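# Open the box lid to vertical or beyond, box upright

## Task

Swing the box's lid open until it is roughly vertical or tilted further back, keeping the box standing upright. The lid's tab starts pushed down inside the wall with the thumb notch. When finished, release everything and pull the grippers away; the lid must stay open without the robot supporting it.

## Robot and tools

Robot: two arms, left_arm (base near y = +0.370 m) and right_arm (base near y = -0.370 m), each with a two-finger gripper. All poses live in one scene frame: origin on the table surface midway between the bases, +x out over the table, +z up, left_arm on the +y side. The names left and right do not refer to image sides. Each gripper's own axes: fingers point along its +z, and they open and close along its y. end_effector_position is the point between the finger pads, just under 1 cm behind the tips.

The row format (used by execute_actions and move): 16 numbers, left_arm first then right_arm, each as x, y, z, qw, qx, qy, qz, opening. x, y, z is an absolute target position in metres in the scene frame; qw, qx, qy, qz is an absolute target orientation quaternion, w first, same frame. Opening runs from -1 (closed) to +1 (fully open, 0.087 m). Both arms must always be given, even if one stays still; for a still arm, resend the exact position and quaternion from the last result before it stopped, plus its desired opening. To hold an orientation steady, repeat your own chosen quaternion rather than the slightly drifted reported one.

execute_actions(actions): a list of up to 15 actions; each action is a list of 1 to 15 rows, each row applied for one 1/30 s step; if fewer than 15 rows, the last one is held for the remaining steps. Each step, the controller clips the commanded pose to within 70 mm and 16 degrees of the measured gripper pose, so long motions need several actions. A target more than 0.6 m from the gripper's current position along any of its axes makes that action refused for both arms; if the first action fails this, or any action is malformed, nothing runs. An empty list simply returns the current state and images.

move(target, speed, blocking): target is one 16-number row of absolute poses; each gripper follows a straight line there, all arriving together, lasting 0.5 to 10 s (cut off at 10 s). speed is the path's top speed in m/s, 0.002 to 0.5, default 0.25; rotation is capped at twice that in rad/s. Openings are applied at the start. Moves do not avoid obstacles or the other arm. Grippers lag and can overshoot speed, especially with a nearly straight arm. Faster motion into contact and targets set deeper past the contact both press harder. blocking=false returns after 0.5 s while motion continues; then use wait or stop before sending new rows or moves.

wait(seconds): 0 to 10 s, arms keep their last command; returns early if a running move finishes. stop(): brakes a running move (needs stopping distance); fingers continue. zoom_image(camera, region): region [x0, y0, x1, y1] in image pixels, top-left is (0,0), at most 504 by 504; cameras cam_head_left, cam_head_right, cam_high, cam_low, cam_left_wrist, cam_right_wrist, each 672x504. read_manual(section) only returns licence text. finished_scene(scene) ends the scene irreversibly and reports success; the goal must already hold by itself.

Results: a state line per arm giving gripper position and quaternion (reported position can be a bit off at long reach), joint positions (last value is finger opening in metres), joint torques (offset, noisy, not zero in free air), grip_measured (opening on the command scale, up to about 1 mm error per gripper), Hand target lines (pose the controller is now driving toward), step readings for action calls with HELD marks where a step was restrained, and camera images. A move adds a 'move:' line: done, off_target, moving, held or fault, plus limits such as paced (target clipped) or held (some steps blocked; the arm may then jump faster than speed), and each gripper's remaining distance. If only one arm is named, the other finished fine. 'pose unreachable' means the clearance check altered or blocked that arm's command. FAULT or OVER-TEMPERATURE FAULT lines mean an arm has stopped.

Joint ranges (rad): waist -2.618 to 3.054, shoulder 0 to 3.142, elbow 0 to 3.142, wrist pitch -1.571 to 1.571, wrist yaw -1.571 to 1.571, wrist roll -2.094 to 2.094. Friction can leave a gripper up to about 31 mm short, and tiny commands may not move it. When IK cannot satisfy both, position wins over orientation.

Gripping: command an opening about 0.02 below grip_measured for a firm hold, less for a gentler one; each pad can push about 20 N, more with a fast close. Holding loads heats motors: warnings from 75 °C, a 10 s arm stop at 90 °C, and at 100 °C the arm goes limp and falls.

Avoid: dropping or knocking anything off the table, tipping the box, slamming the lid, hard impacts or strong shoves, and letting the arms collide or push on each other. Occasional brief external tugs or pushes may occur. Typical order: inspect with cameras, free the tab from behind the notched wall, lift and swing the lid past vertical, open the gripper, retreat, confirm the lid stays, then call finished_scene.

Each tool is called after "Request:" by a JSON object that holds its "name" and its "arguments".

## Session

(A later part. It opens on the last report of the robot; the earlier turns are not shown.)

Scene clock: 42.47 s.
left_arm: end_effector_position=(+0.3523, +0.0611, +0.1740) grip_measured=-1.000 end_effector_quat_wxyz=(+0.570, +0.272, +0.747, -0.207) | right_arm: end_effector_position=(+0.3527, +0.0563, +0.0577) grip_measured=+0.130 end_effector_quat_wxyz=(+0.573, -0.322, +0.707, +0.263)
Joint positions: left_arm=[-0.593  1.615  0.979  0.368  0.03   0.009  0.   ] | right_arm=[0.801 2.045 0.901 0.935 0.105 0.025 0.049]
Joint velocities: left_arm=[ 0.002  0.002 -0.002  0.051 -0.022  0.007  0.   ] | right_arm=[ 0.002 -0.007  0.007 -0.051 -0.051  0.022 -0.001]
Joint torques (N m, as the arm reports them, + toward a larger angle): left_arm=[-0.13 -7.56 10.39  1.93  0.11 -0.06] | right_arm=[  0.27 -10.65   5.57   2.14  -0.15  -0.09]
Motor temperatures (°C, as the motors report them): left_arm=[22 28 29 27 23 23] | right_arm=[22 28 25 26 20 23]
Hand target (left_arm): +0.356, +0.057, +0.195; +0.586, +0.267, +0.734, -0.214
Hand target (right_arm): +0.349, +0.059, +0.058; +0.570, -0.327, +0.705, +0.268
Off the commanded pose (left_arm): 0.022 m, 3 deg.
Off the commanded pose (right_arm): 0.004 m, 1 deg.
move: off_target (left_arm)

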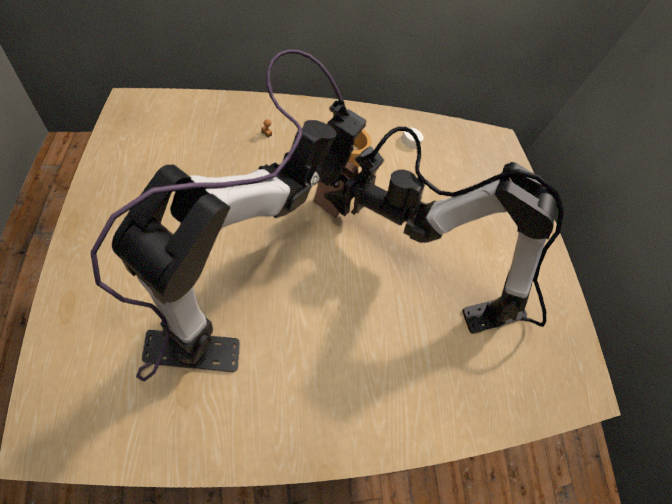

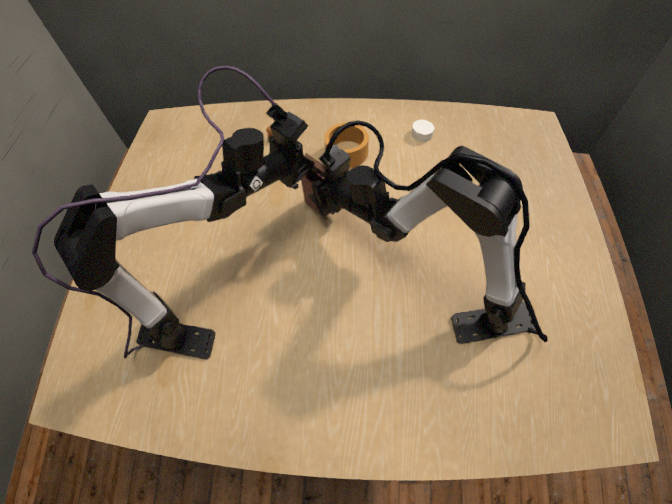

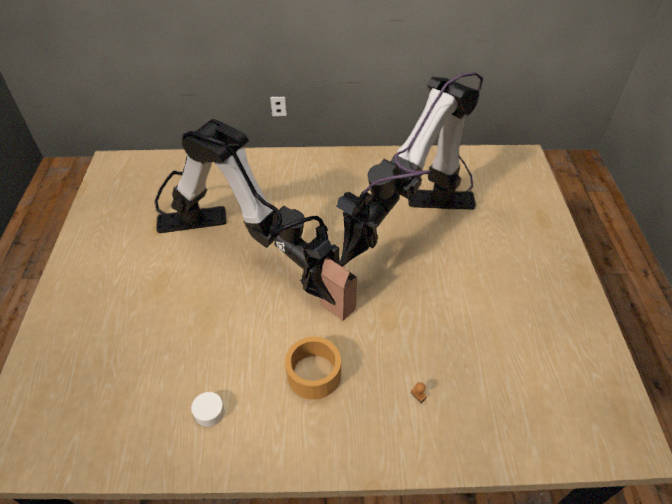

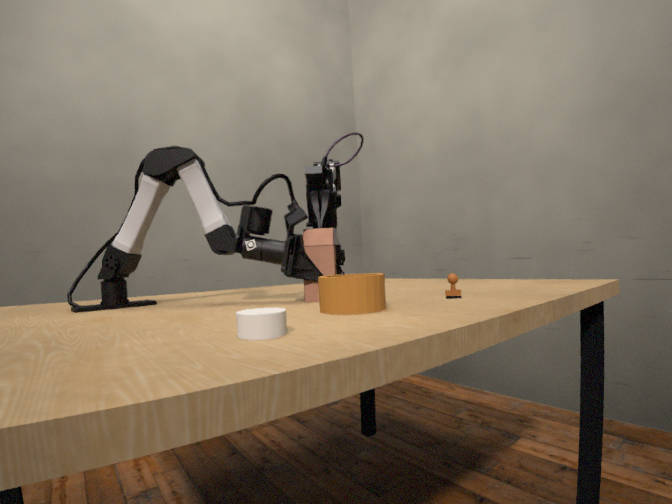

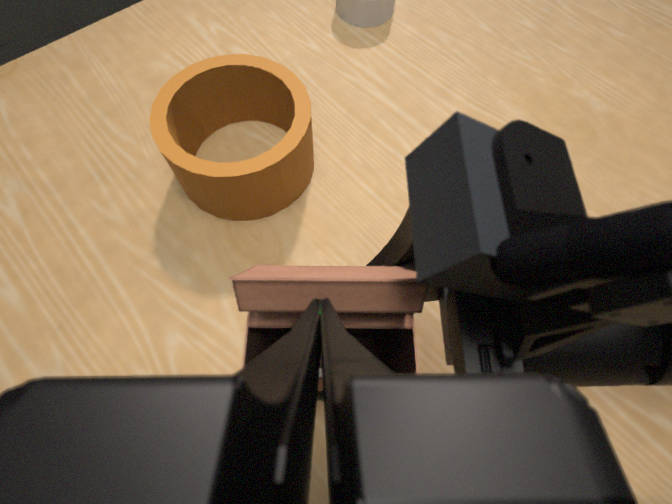

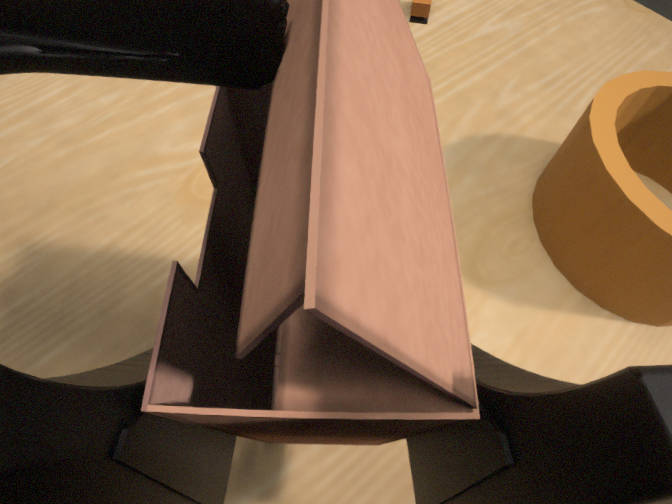

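Request:
{"name": "move", "arguments": {"target": [0.322,0.100,0.185,0.572,0.271,0.745,-0.208,-1, 0.3493,0.0589,0.0577,0.570,-0.327,0.705,0.268,0.05], "speed": 0.08}}

Request:
{"name": "move", "arguments": {"target": [0.322,0.100,0.150,0.572,0.271,0.745,-0.208,-1, 0.3515,0.0572,0.0577,0.572,-0.323,0.706,0.264,0.45], "speed": 0.06}}

Request:
{"name": "move", "arguments": {"target": [0.322,0.100,0.150,0.572,0.271,0.745,-0.208,-1, 0.333,0.035,0.056,0.572,-0.323,0.706,0.264,0.45], "speed": 0.05}}

Scene clock: 43.60 s.
left_arm: end_effector_position=(+0.3254, +0.0933, +0.1902) grip_measured=-1.000 end_effector_quat_wxyz=(+0.577, +0.267, +0.743, -0.211) | right_arm: end_effector_position=(+0.3520, +0.0568, +0.0577) grip_measured=+0.130 end_effector_quat_wxyz=(+0.572, -0.323, +0.706, +0.264)
Joint positions: left_arm=[-0.562  1.432  0.856  0.326  0.06   0.01   0.   ] | right_arm=[0.801 2.045 0.901 0.935 0.101 0.025 0.049]
Joint velocities: left_arm=[ 0.022 -0.007 -0.007 -0.081  0.022 -0.066  0.   ] | right_arm=[-0.002 -0.017  0.002  0.037 -0.066  0.139  0.001]
Joint torques (N m, as the arm reports them, + toward a larger angle): left_arm=[ 0.71 -6.63  6.2   1.9   0.19  0.04] | right_arm=[  0.34 -10.59   5.59   2.15  -0.13  -0.08]
Motor temperatures (°C, as the motors report them): left_arm=[22 28 29 27 23 23] | right_arm=[22 28 25 26 20 23]
Hand target (left_arm): +0.321, +0.099, +0.185; +0.572, +0.271, +0.745, -0.208
Hand target (right_arm): +0.349, +0.059, +0.058; +0.570, -0.327, +0.705, +0.268
Off the commanded pose (left_arm): 0.009 m, 1 deg.
Off the commanded pose (right_arm): 0.003 m, 1 deg.
move: done

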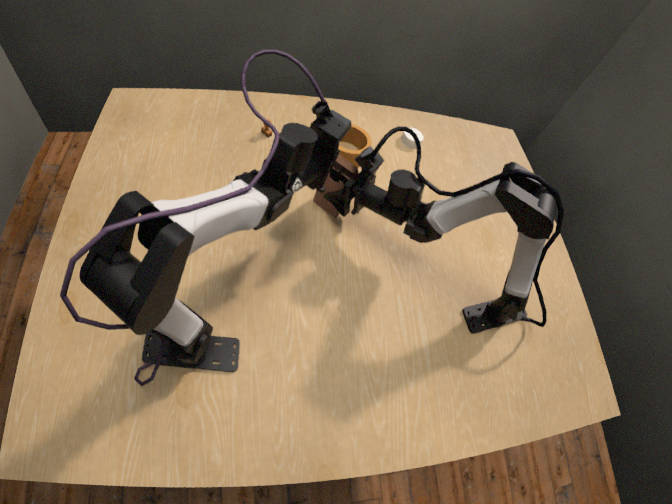

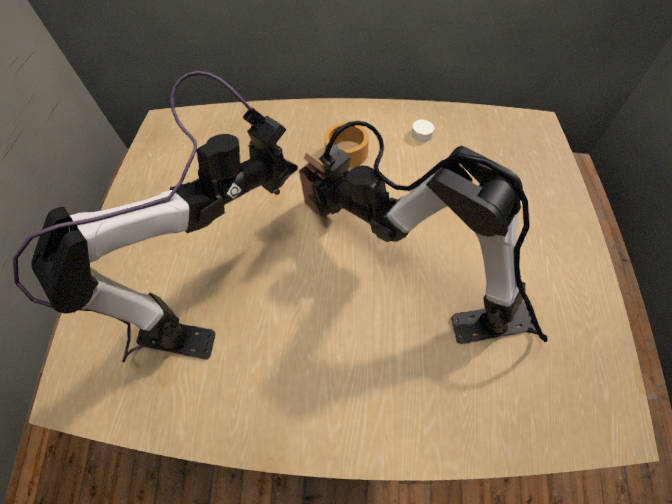

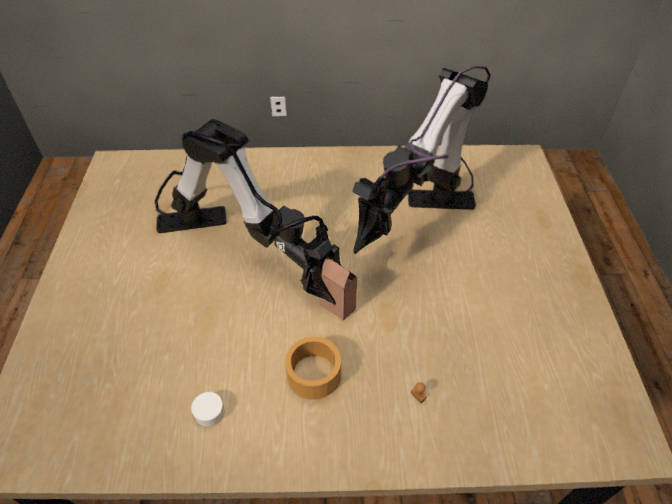

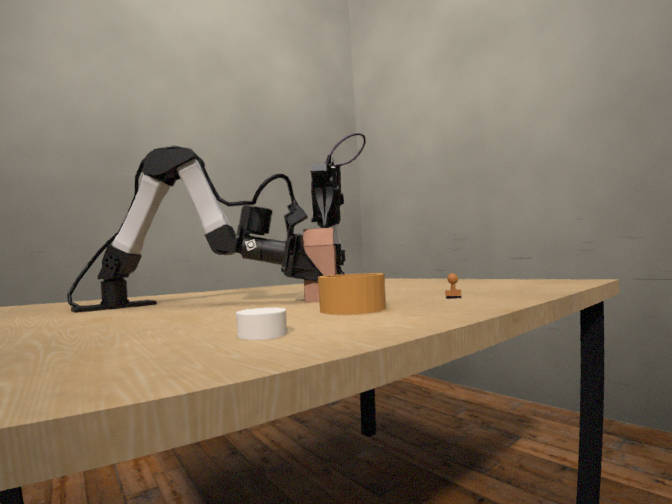

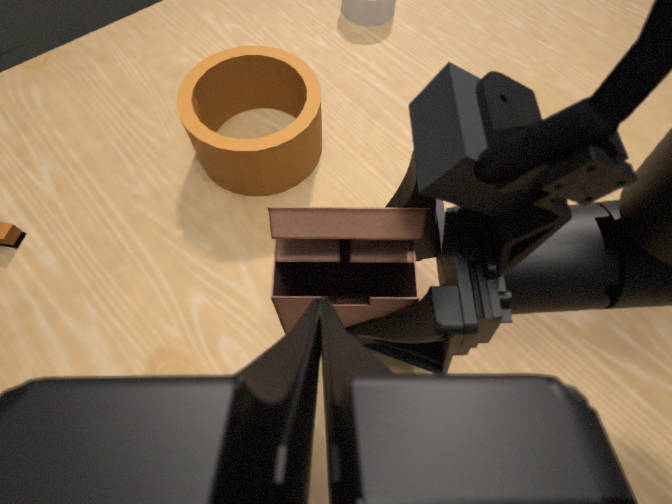

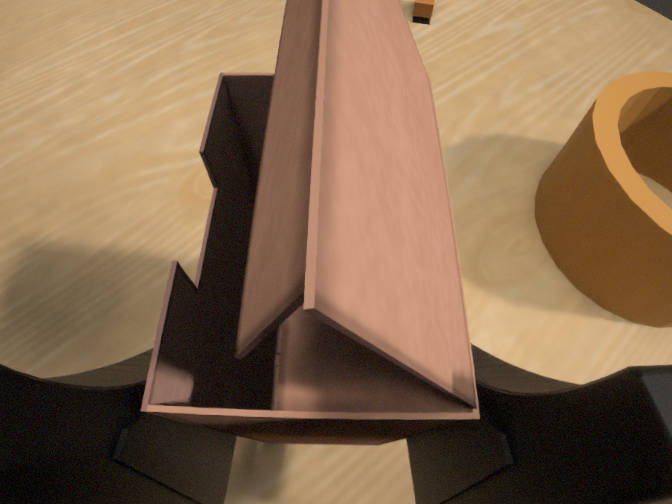

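Scene clock: 44.83 s.
left_arm: end_effector_position=(+0.3217, +0.0952, +0.1605) grip_measured=-1.000 end_effector_quat_wxyz=(+0.576, +0.268, +0.742, -0.213) | right_arm: end_effector_position=(+0.3520, +0.0568, +0.0577) grip_measured=+0.450 end_effector_quat_wxyz=(+0.572, -0.323, +0.706, +0.264)
Joint positions: left_arm=[-0.562  1.466  0.757  0.461  0.064  0.01   0.   ] | right_arm=[0.801 2.045 0.901 0.935 0.101 0.025 0.063]
Joint velocities: left_arm=[-0.017  0.012 -0.002 -0.081  0.007 -0.007  0.   ] | right_arm=[-0.012 -0.002 -0.037 -0.037 -0.081  0.022  0.   ]
Joint torques (N m, as the arm reports them, + toward a larger angle): left_arm=[ 0.92 -4.58  6.14  2.1   0.18  0.04] | right_arm=[  0.29 -10.64   5.5    2.16  -0.01  -0.07]
Motor temperatures (°C, as the motors report them): left_arm=[22 28 29 27 23 23] | right_arm=[22 28 25 26 20 23]
Hand target (left_arm): +0.322, +0.100, +0.150; +0.572, +0.271, +0.746, -0.208
Hand target (right_arm): +0.351, +0.057, +0.058; +0.572, -0.323, +0.706, +0.264
Off the commanded pose (left_arm): 0.012 m, 1 deg.
Off the commanded pose (right_arm): 0.001 m, 0 deg.
move: off_target (left_arm)

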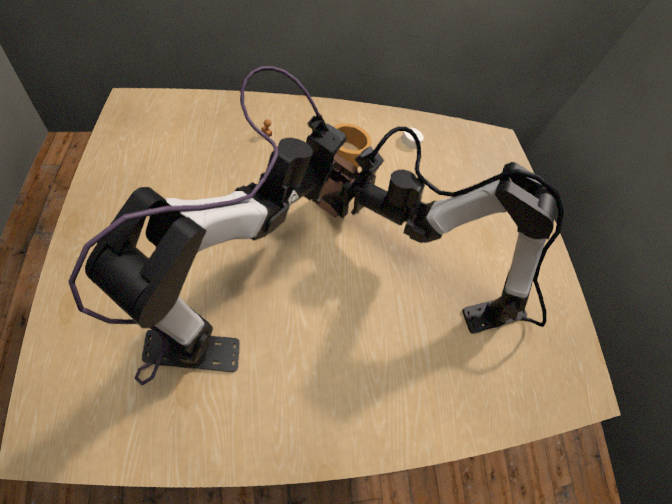

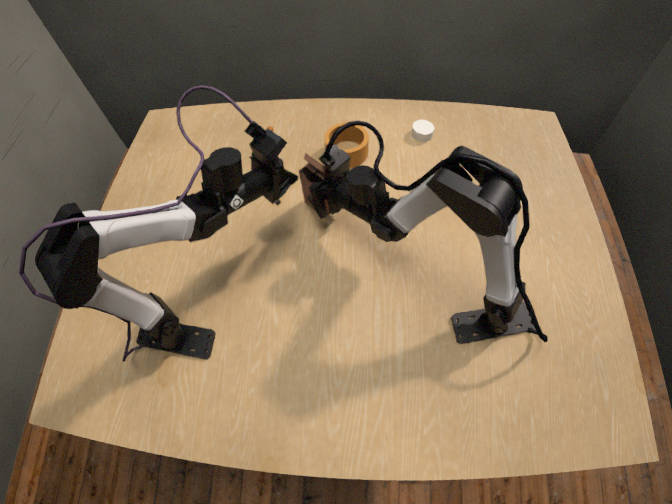

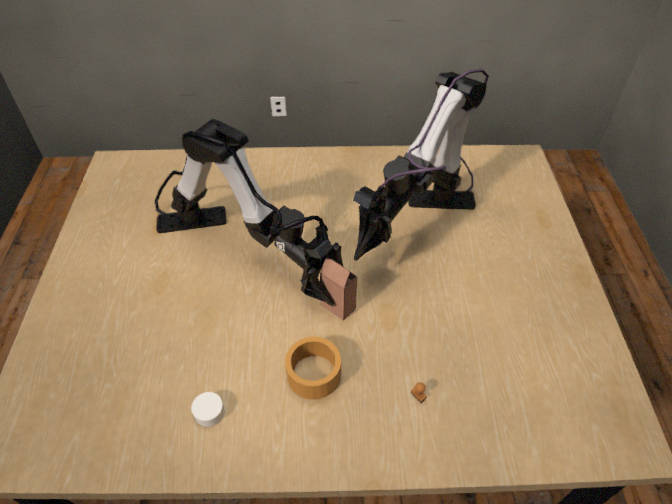

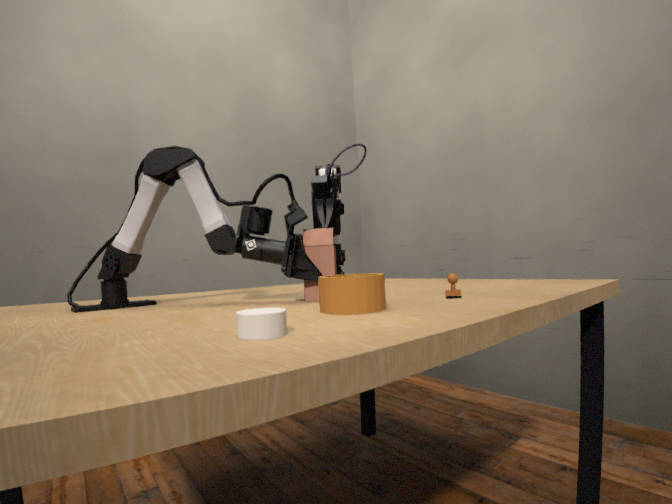

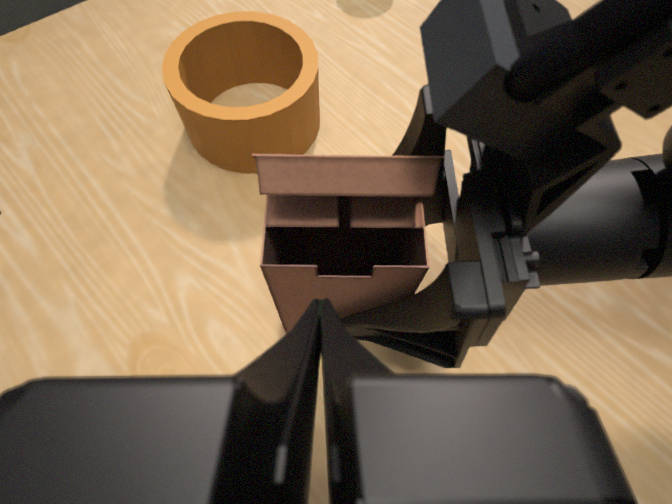

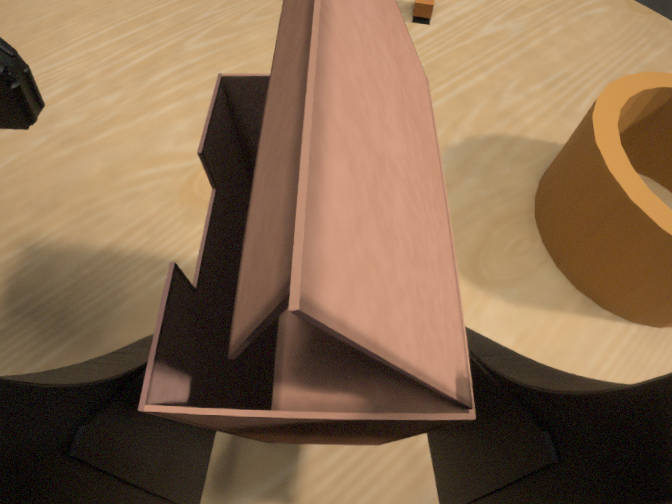

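Scene clock: 45.73 s.
left_arm: end_effector_position=(+0.3217, +0.0952, +0.1605) grip_measured=-1.000 end_effector_quat_wxyz=(+0.577, +0.268, +0.742, -0.213) | right_arm: end_effector_position=(+0.3376, +0.0360, +0.0486) grip_measured=+0.450 end_effector_quat_wxyz=(+0.564, -0.326, +0.713, +0.259)
Joint positions: left_arm=[-0.562  1.466  0.757  0.462  0.064  0.01   0.   ] | right_arm=[0.801 1.999 0.794 0.973 0.101 0.025 0.063]
Joint velocities: left_arm=[ 0.012 -0.002 -0.002 -0.007  0.007 -0.007  0.   ] | right_arm=[-0.007  0.002 -0.002  0.007 -0.081 -0.037 -0.001]
Joint torques (N m, as the arm reports them, + toward a larger angle): left_arm=[ 0.95 -4.69  6.07  2.11  0.18  0.04] | right_arm=[  0.69 -11.6    3.41   2.48   0.06  -0.06]
Motor temperatures (°C, as the motors report them): left_arm=[22 28 29 28 23 23] | right_arm=[22 28 25 27 20 23]
Hand target (left_arm): +0.322, +0.100, +0.150; +0.572, +0.271, +0.746, -0.208
Hand target (right_arm): +0.333, +0.035, +0.056; +0.572, -0.323, +0.706, +0.264
Off the commanded pose (left_arm): 0.012 m, 1 deg.
Off the commanded pose (right_arm): 0.009 m, 1 deg.
move: off_target (left_arm)

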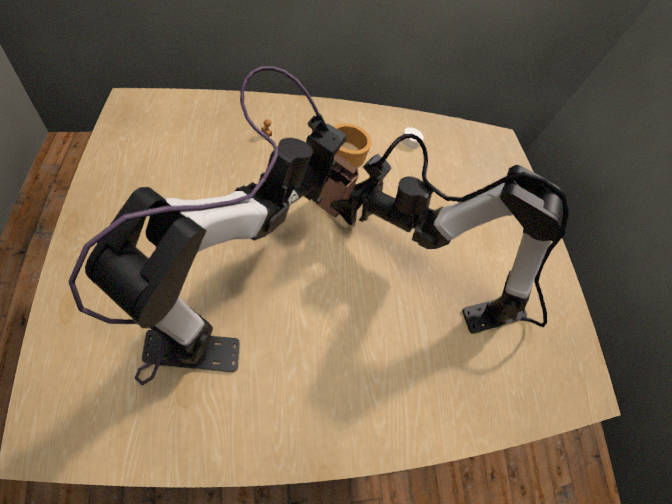

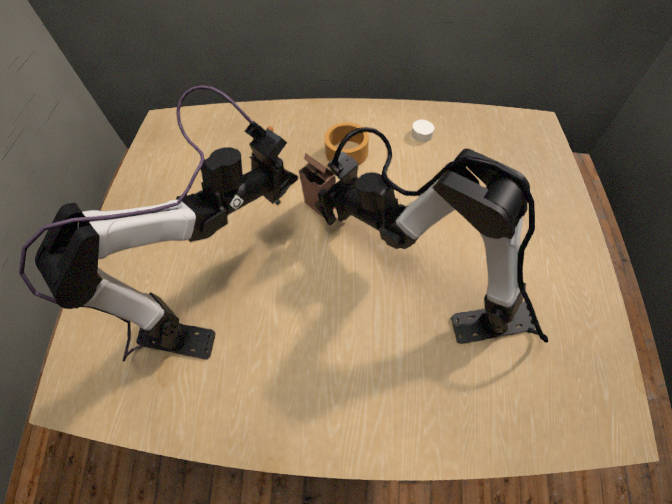

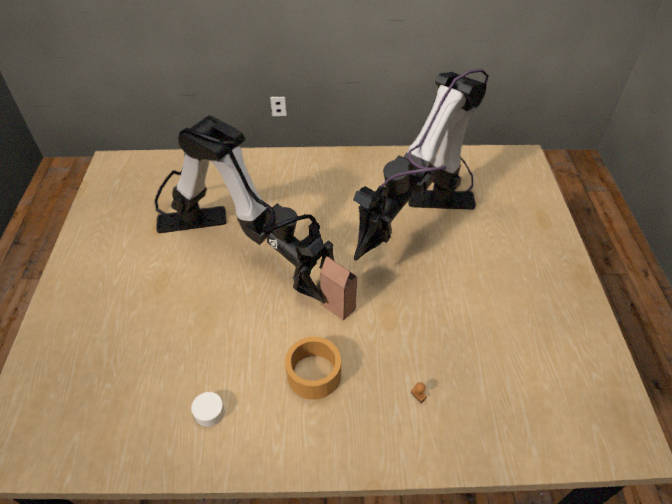

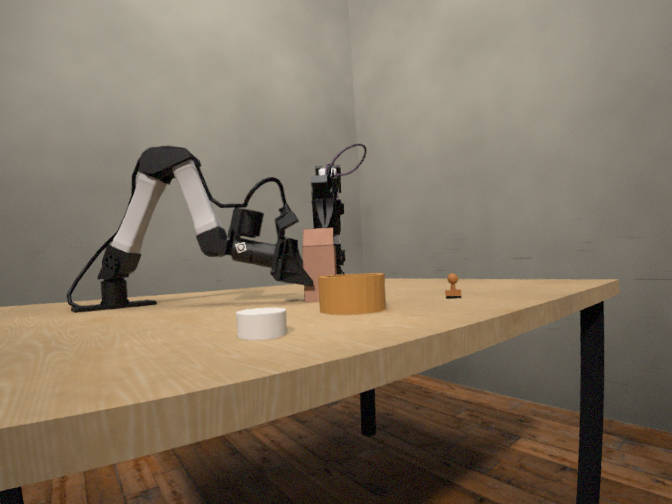

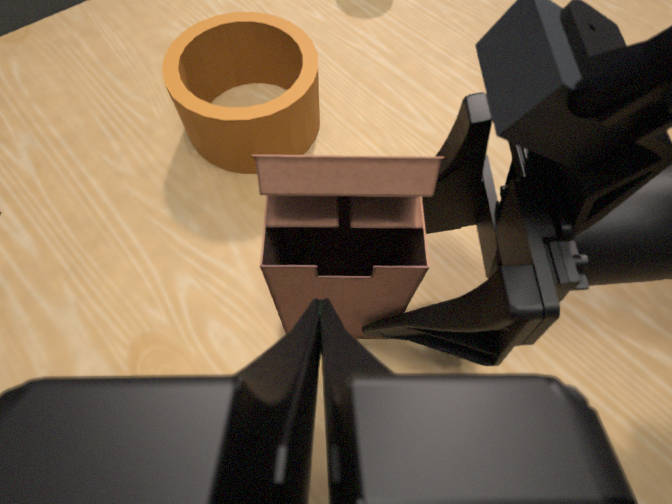

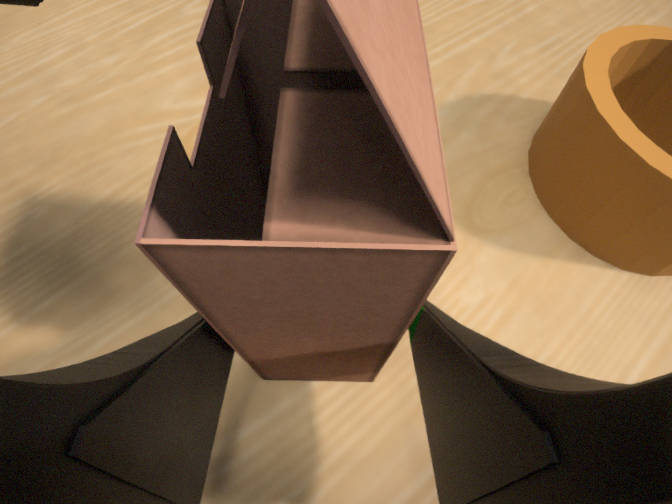

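Request:
{"name": "move", "arguments": {"target": [0.322,0.100,0.150,0.572,0.271,0.745,-0.208,-1,0.343,0.046,0.058,0.572,-0.323,0.706,0.264,0.45], "speed": 0.05}}

Scene clock: 48.27 s.
left_arm: end_effector_position=(+0.3217, +0.0951, +0.1606) grip_measured=-1.000 end_effector_quat_wxyz=(+0.577, +0.269, +0.742, -0.213) | right_arm: end_effector_position=(+0.3405, +0.0400, +0.0549) grip_measured=+0.450 end_effector_quat_wxyz=(+0.570, -0.324, +0.708, +0.263)
Joint positions: left_arm=[-0.562  1.466  0.757  0.462  0.064  0.01   0.   ] | right_arm=[0.801 1.999 0.811 0.973 0.101 0.025 0.063]
Joint velocities: left_arm=[ 0.002 -0.012 -0.022 -0.022  0.066 -0.11   0.   ] | right_arm=[ 0.007  0.012  0.002  0.037  0.066 -0.037 -0.   ]
Joint torques (N m, as the arm reports them, + toward a larger angle): left_arm=[ 0.95 -4.7   6.06  2.1   0.18  0.04] | right_arm=[ 0.42 -9.35  7.5   2.01  0.01 -0.06]
Motor temperatures (°C, as the motors report them): left_arm=[22 28 29 28 23 23] | right_arm=[22 28 25 27 20 23]
Hand target (left_arm): +0.322, +0.100, +0.150; +0.572, +0.271, +0.746, -0.208
Hand target (right_arm): +0.343, +0.046, +0.058; +0.572, -0.323, +0.706, +0.264
Off the commanded pose (left_arm): 0.012 m, 1 deg.
Off the commanded pose (right_arm): 0.007 m, 0 deg.
move: off_target (left_arm)

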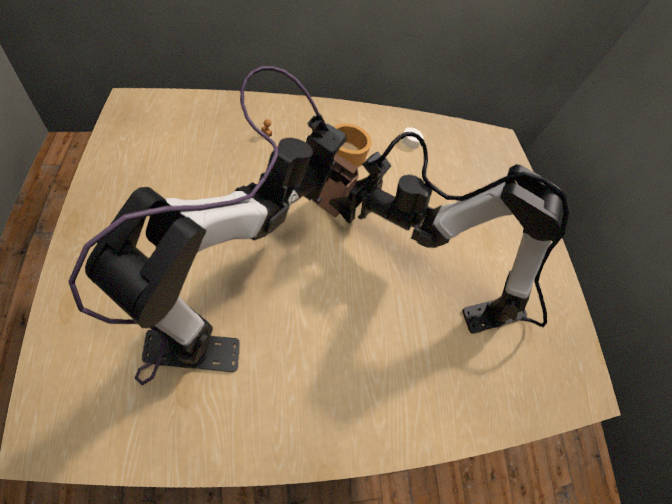

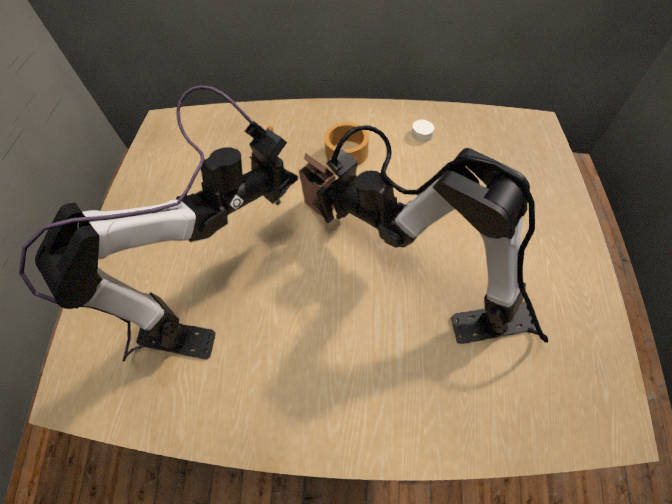

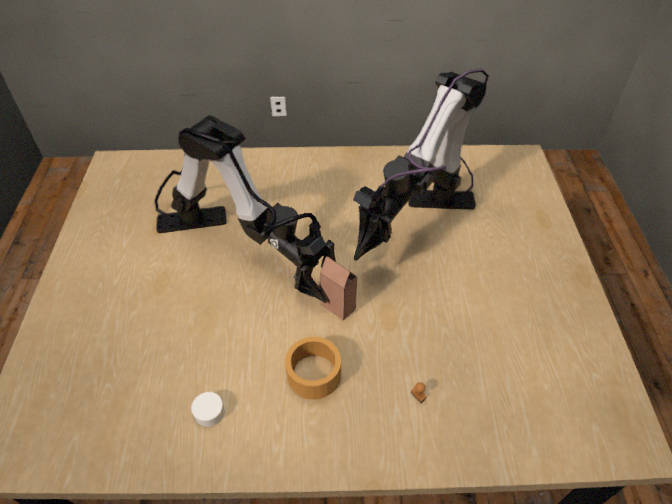

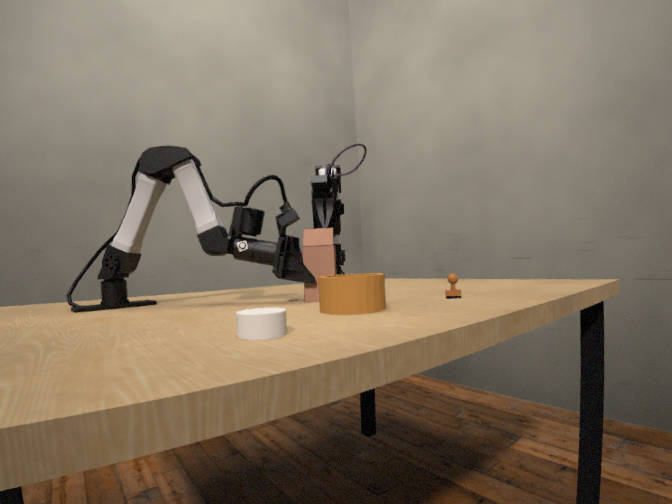

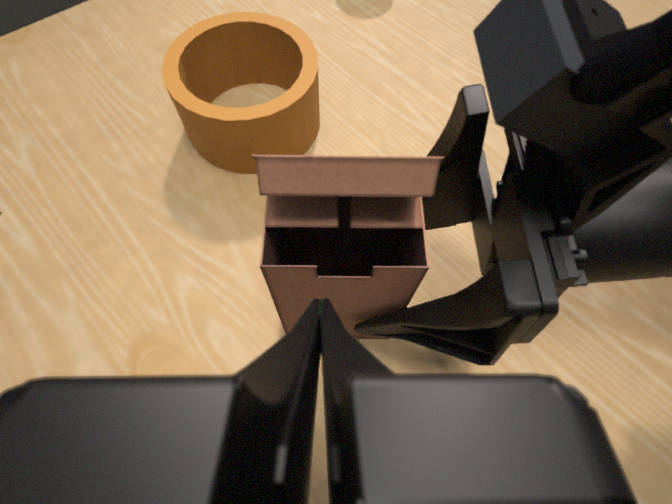

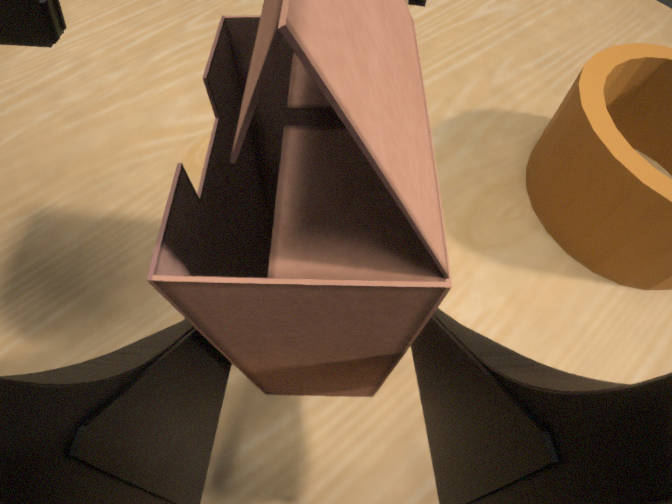

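Request:
{"name": "move", "arguments": {"target": [0.322,0.100,0.136,0.572,0.271,0.745,-0.208,-1,0.347,0.051,0.058,0.572,-0.323,0.706,0.264,0.45], "speed": 0.05}}

Request:
{"name": "move", "arguments": {"target": [0.322,0.100,0.136,0.572,0.271,0.745,-0.208,-1,0.347,0.051,0.058,0.572,-0.323,0.706,0.264,0.05]}}

Scene clock: 49.40 s.
left_arm: end_effector_position=(+0.3216, +0.0952, +0.1451) grip_measured=-1.000 end_effector_quat_wxyz=(+0.575, +0.269, +0.743, -0.212) | right_arm: end_effector_position=(+0.3445, +0.0458, +0.0580) grip_measured=+0.450 end_effector_quat_wxyz=(+0.573, -0.322, +0.706, +0.265)
Joint positions: left_arm=[-0.562  1.5    0.72   0.529  0.064  0.01   0.   ] | right_arm=[0.801 2.012 0.839 0.967 0.101 0.025 0.063]
Joint velocities: left_arm=[0.002 0.007 0.012 0.007 0.051 0.007 0.   ] | right_arm=[-0.022 -0.022  0.007 -0.007 -0.022  0.051  0.   ]
Joint torques (N m, as the arm reports them, + toward a larger angle): left_arm=[ 0.95 -4.75  6.02  2.11  0.18  0.04] | right_arm=[ 0.25 -9.1   7.58  1.99 -0.03 -0.05]
Motor temperatures (°C, as the motors report them): left_arm=[22 28 29 28 23 23] | right_arm=[22 28 25 27 20 23]
Hand target (left_arm): +0.322, +0.100, +0.136; +0.572, +0.271, +0.746, -0.208
Hand target (right_arm): +0.347, +0.051, +0.058; +0.572, -0.323, +0.706, +0.264
Off the commanded pose (left_arm): 0.010 m, 1 deg.
Off the commanded pose (right_arm): 0.006 m, 0 deg.
move: done

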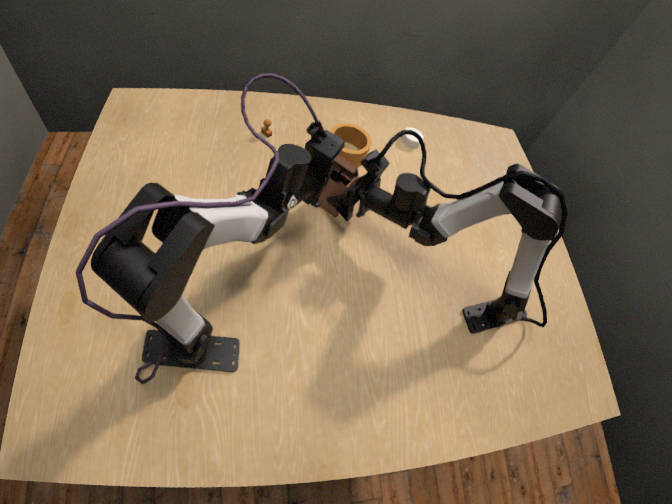

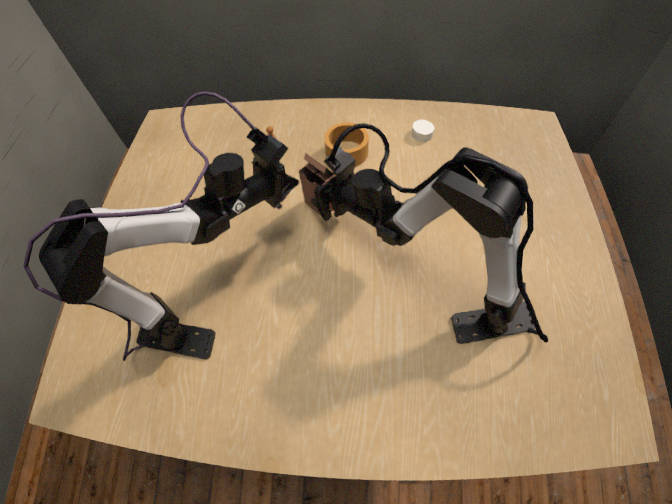

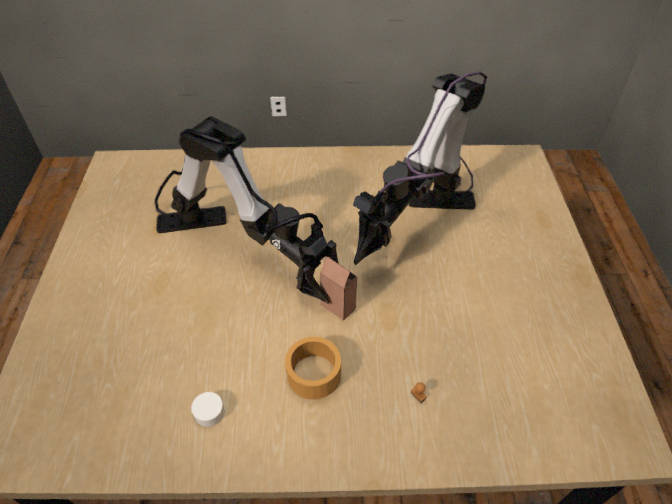

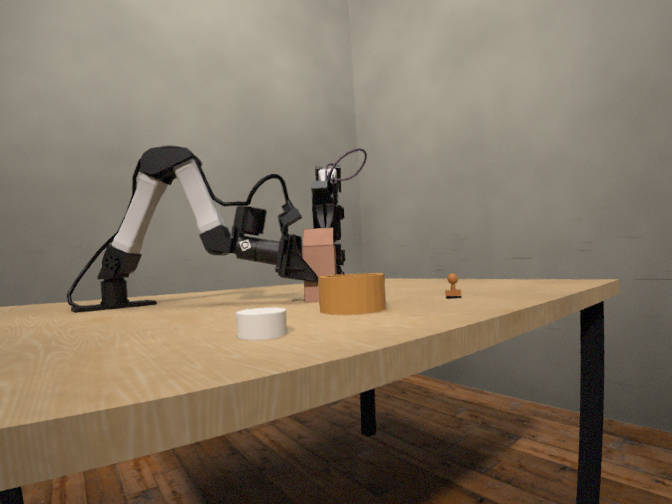

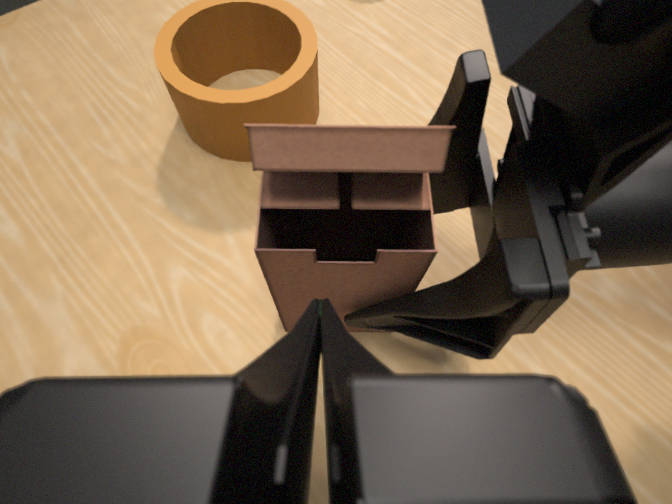

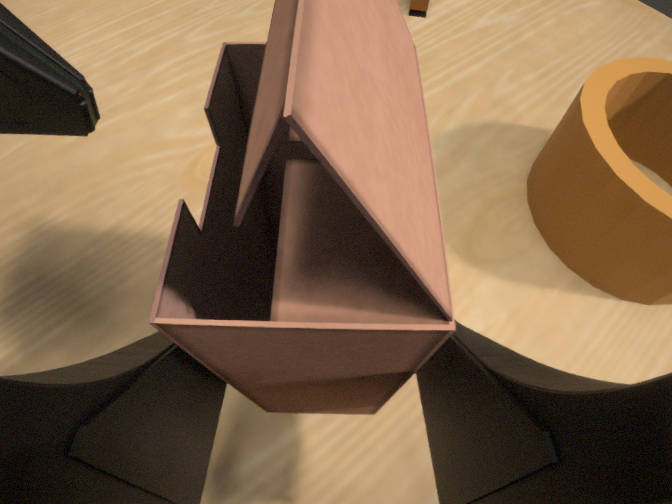

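Scene clock: 50.10 s.
left_arm: end_effector_position=(+0.3217, +0.0951, +0.1453) grip_measured=-1.000 end_effector_quat_wxyz=(+0.576, +0.269, +0.742, -0.213) | right_arm: end_effector_position=(+0.3445, +0.0458, +0.0580) grip_measured=+0.129 end_effector_quat_wxyz=(+0.573, -0.322, +0.706, +0.265)
Joint positions: left_arm=[-0.562  1.5    0.72   0.529  0.064  0.01   0.   ] | right_arm=[0.801 2.012 0.839 0.967 0.101 0.025 0.049]
Joint velocities: left_arm=[ 0.022 -0.002  0.002  0.007 -0.081  0.066  0.   ] | right_arm=[-0.002  0.002 -0.012 -0.11   0.007 -0.051  0.001]
Joint torques (N m, as the arm reports them, + toward a larger angle): left_arm=[ 0.95 -4.82  6.02  2.12  0.18  0.04] | right_arm=[ 0.24 -9.13  7.6   2.    0.   -0.06]
Motor temperatures (°C, as the motors report them): left_arm=[22 28 29 28 23 23] | right_arm=[22 28 25 27 20 23]
Hand target (left_arm): +0.322, +0.100, +0.136; +0.572, +0.271, +0.746, -0.208
Hand target (right_arm): +0.347, +0.051, +0.058; +0.572, -0.323, +0.706, +0.264
Off the commanded pose (left_arm): 0.011 m, 1 deg.
Off the commanded pose (right_arm): 0.006 m, 0 deg.
move: off_target (left_arm)

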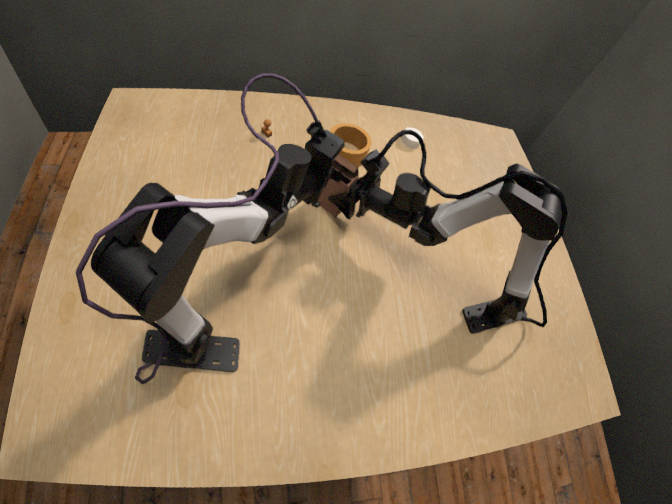

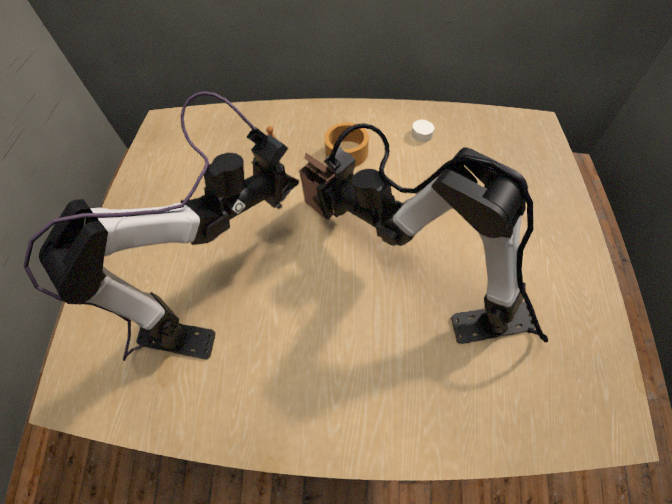

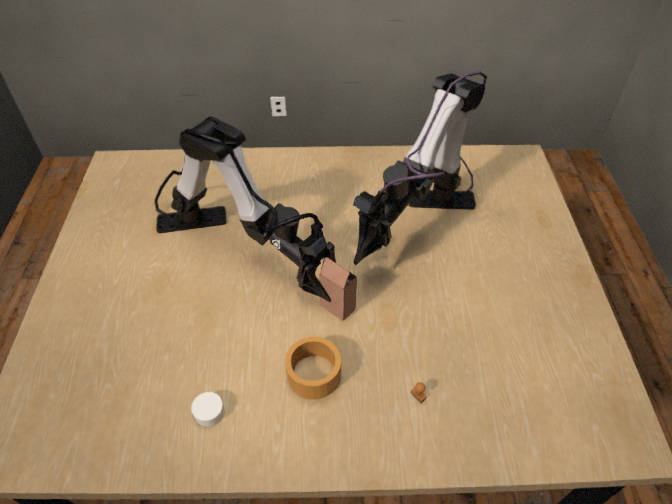

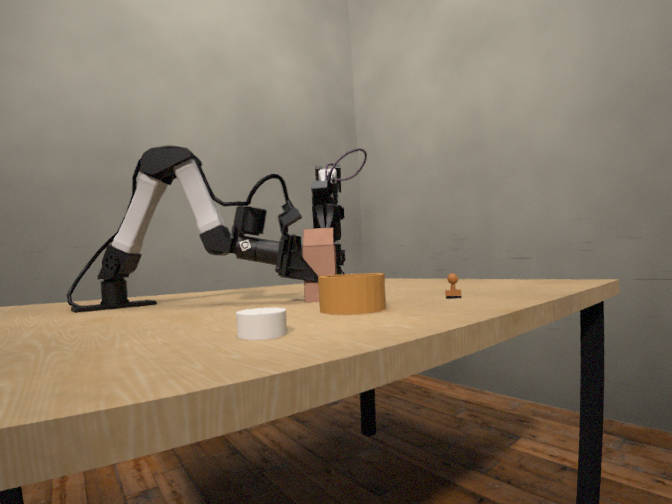

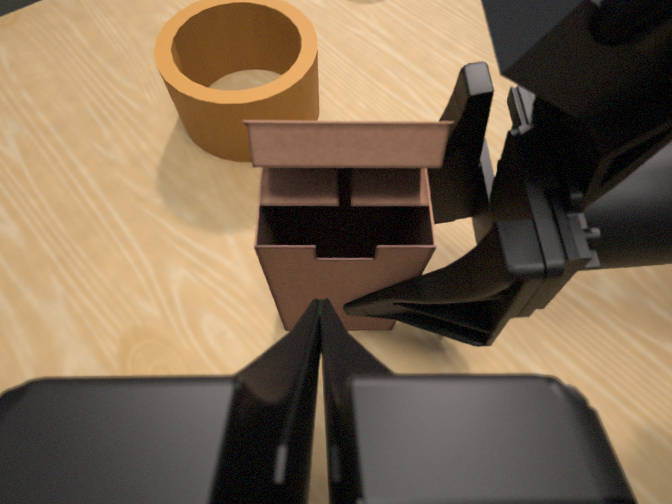

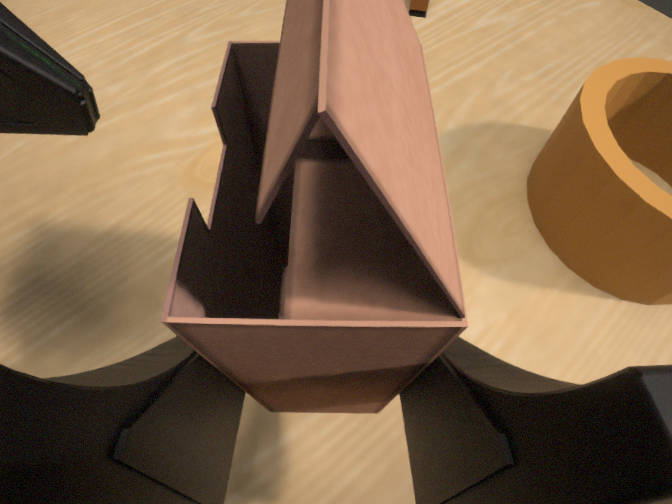

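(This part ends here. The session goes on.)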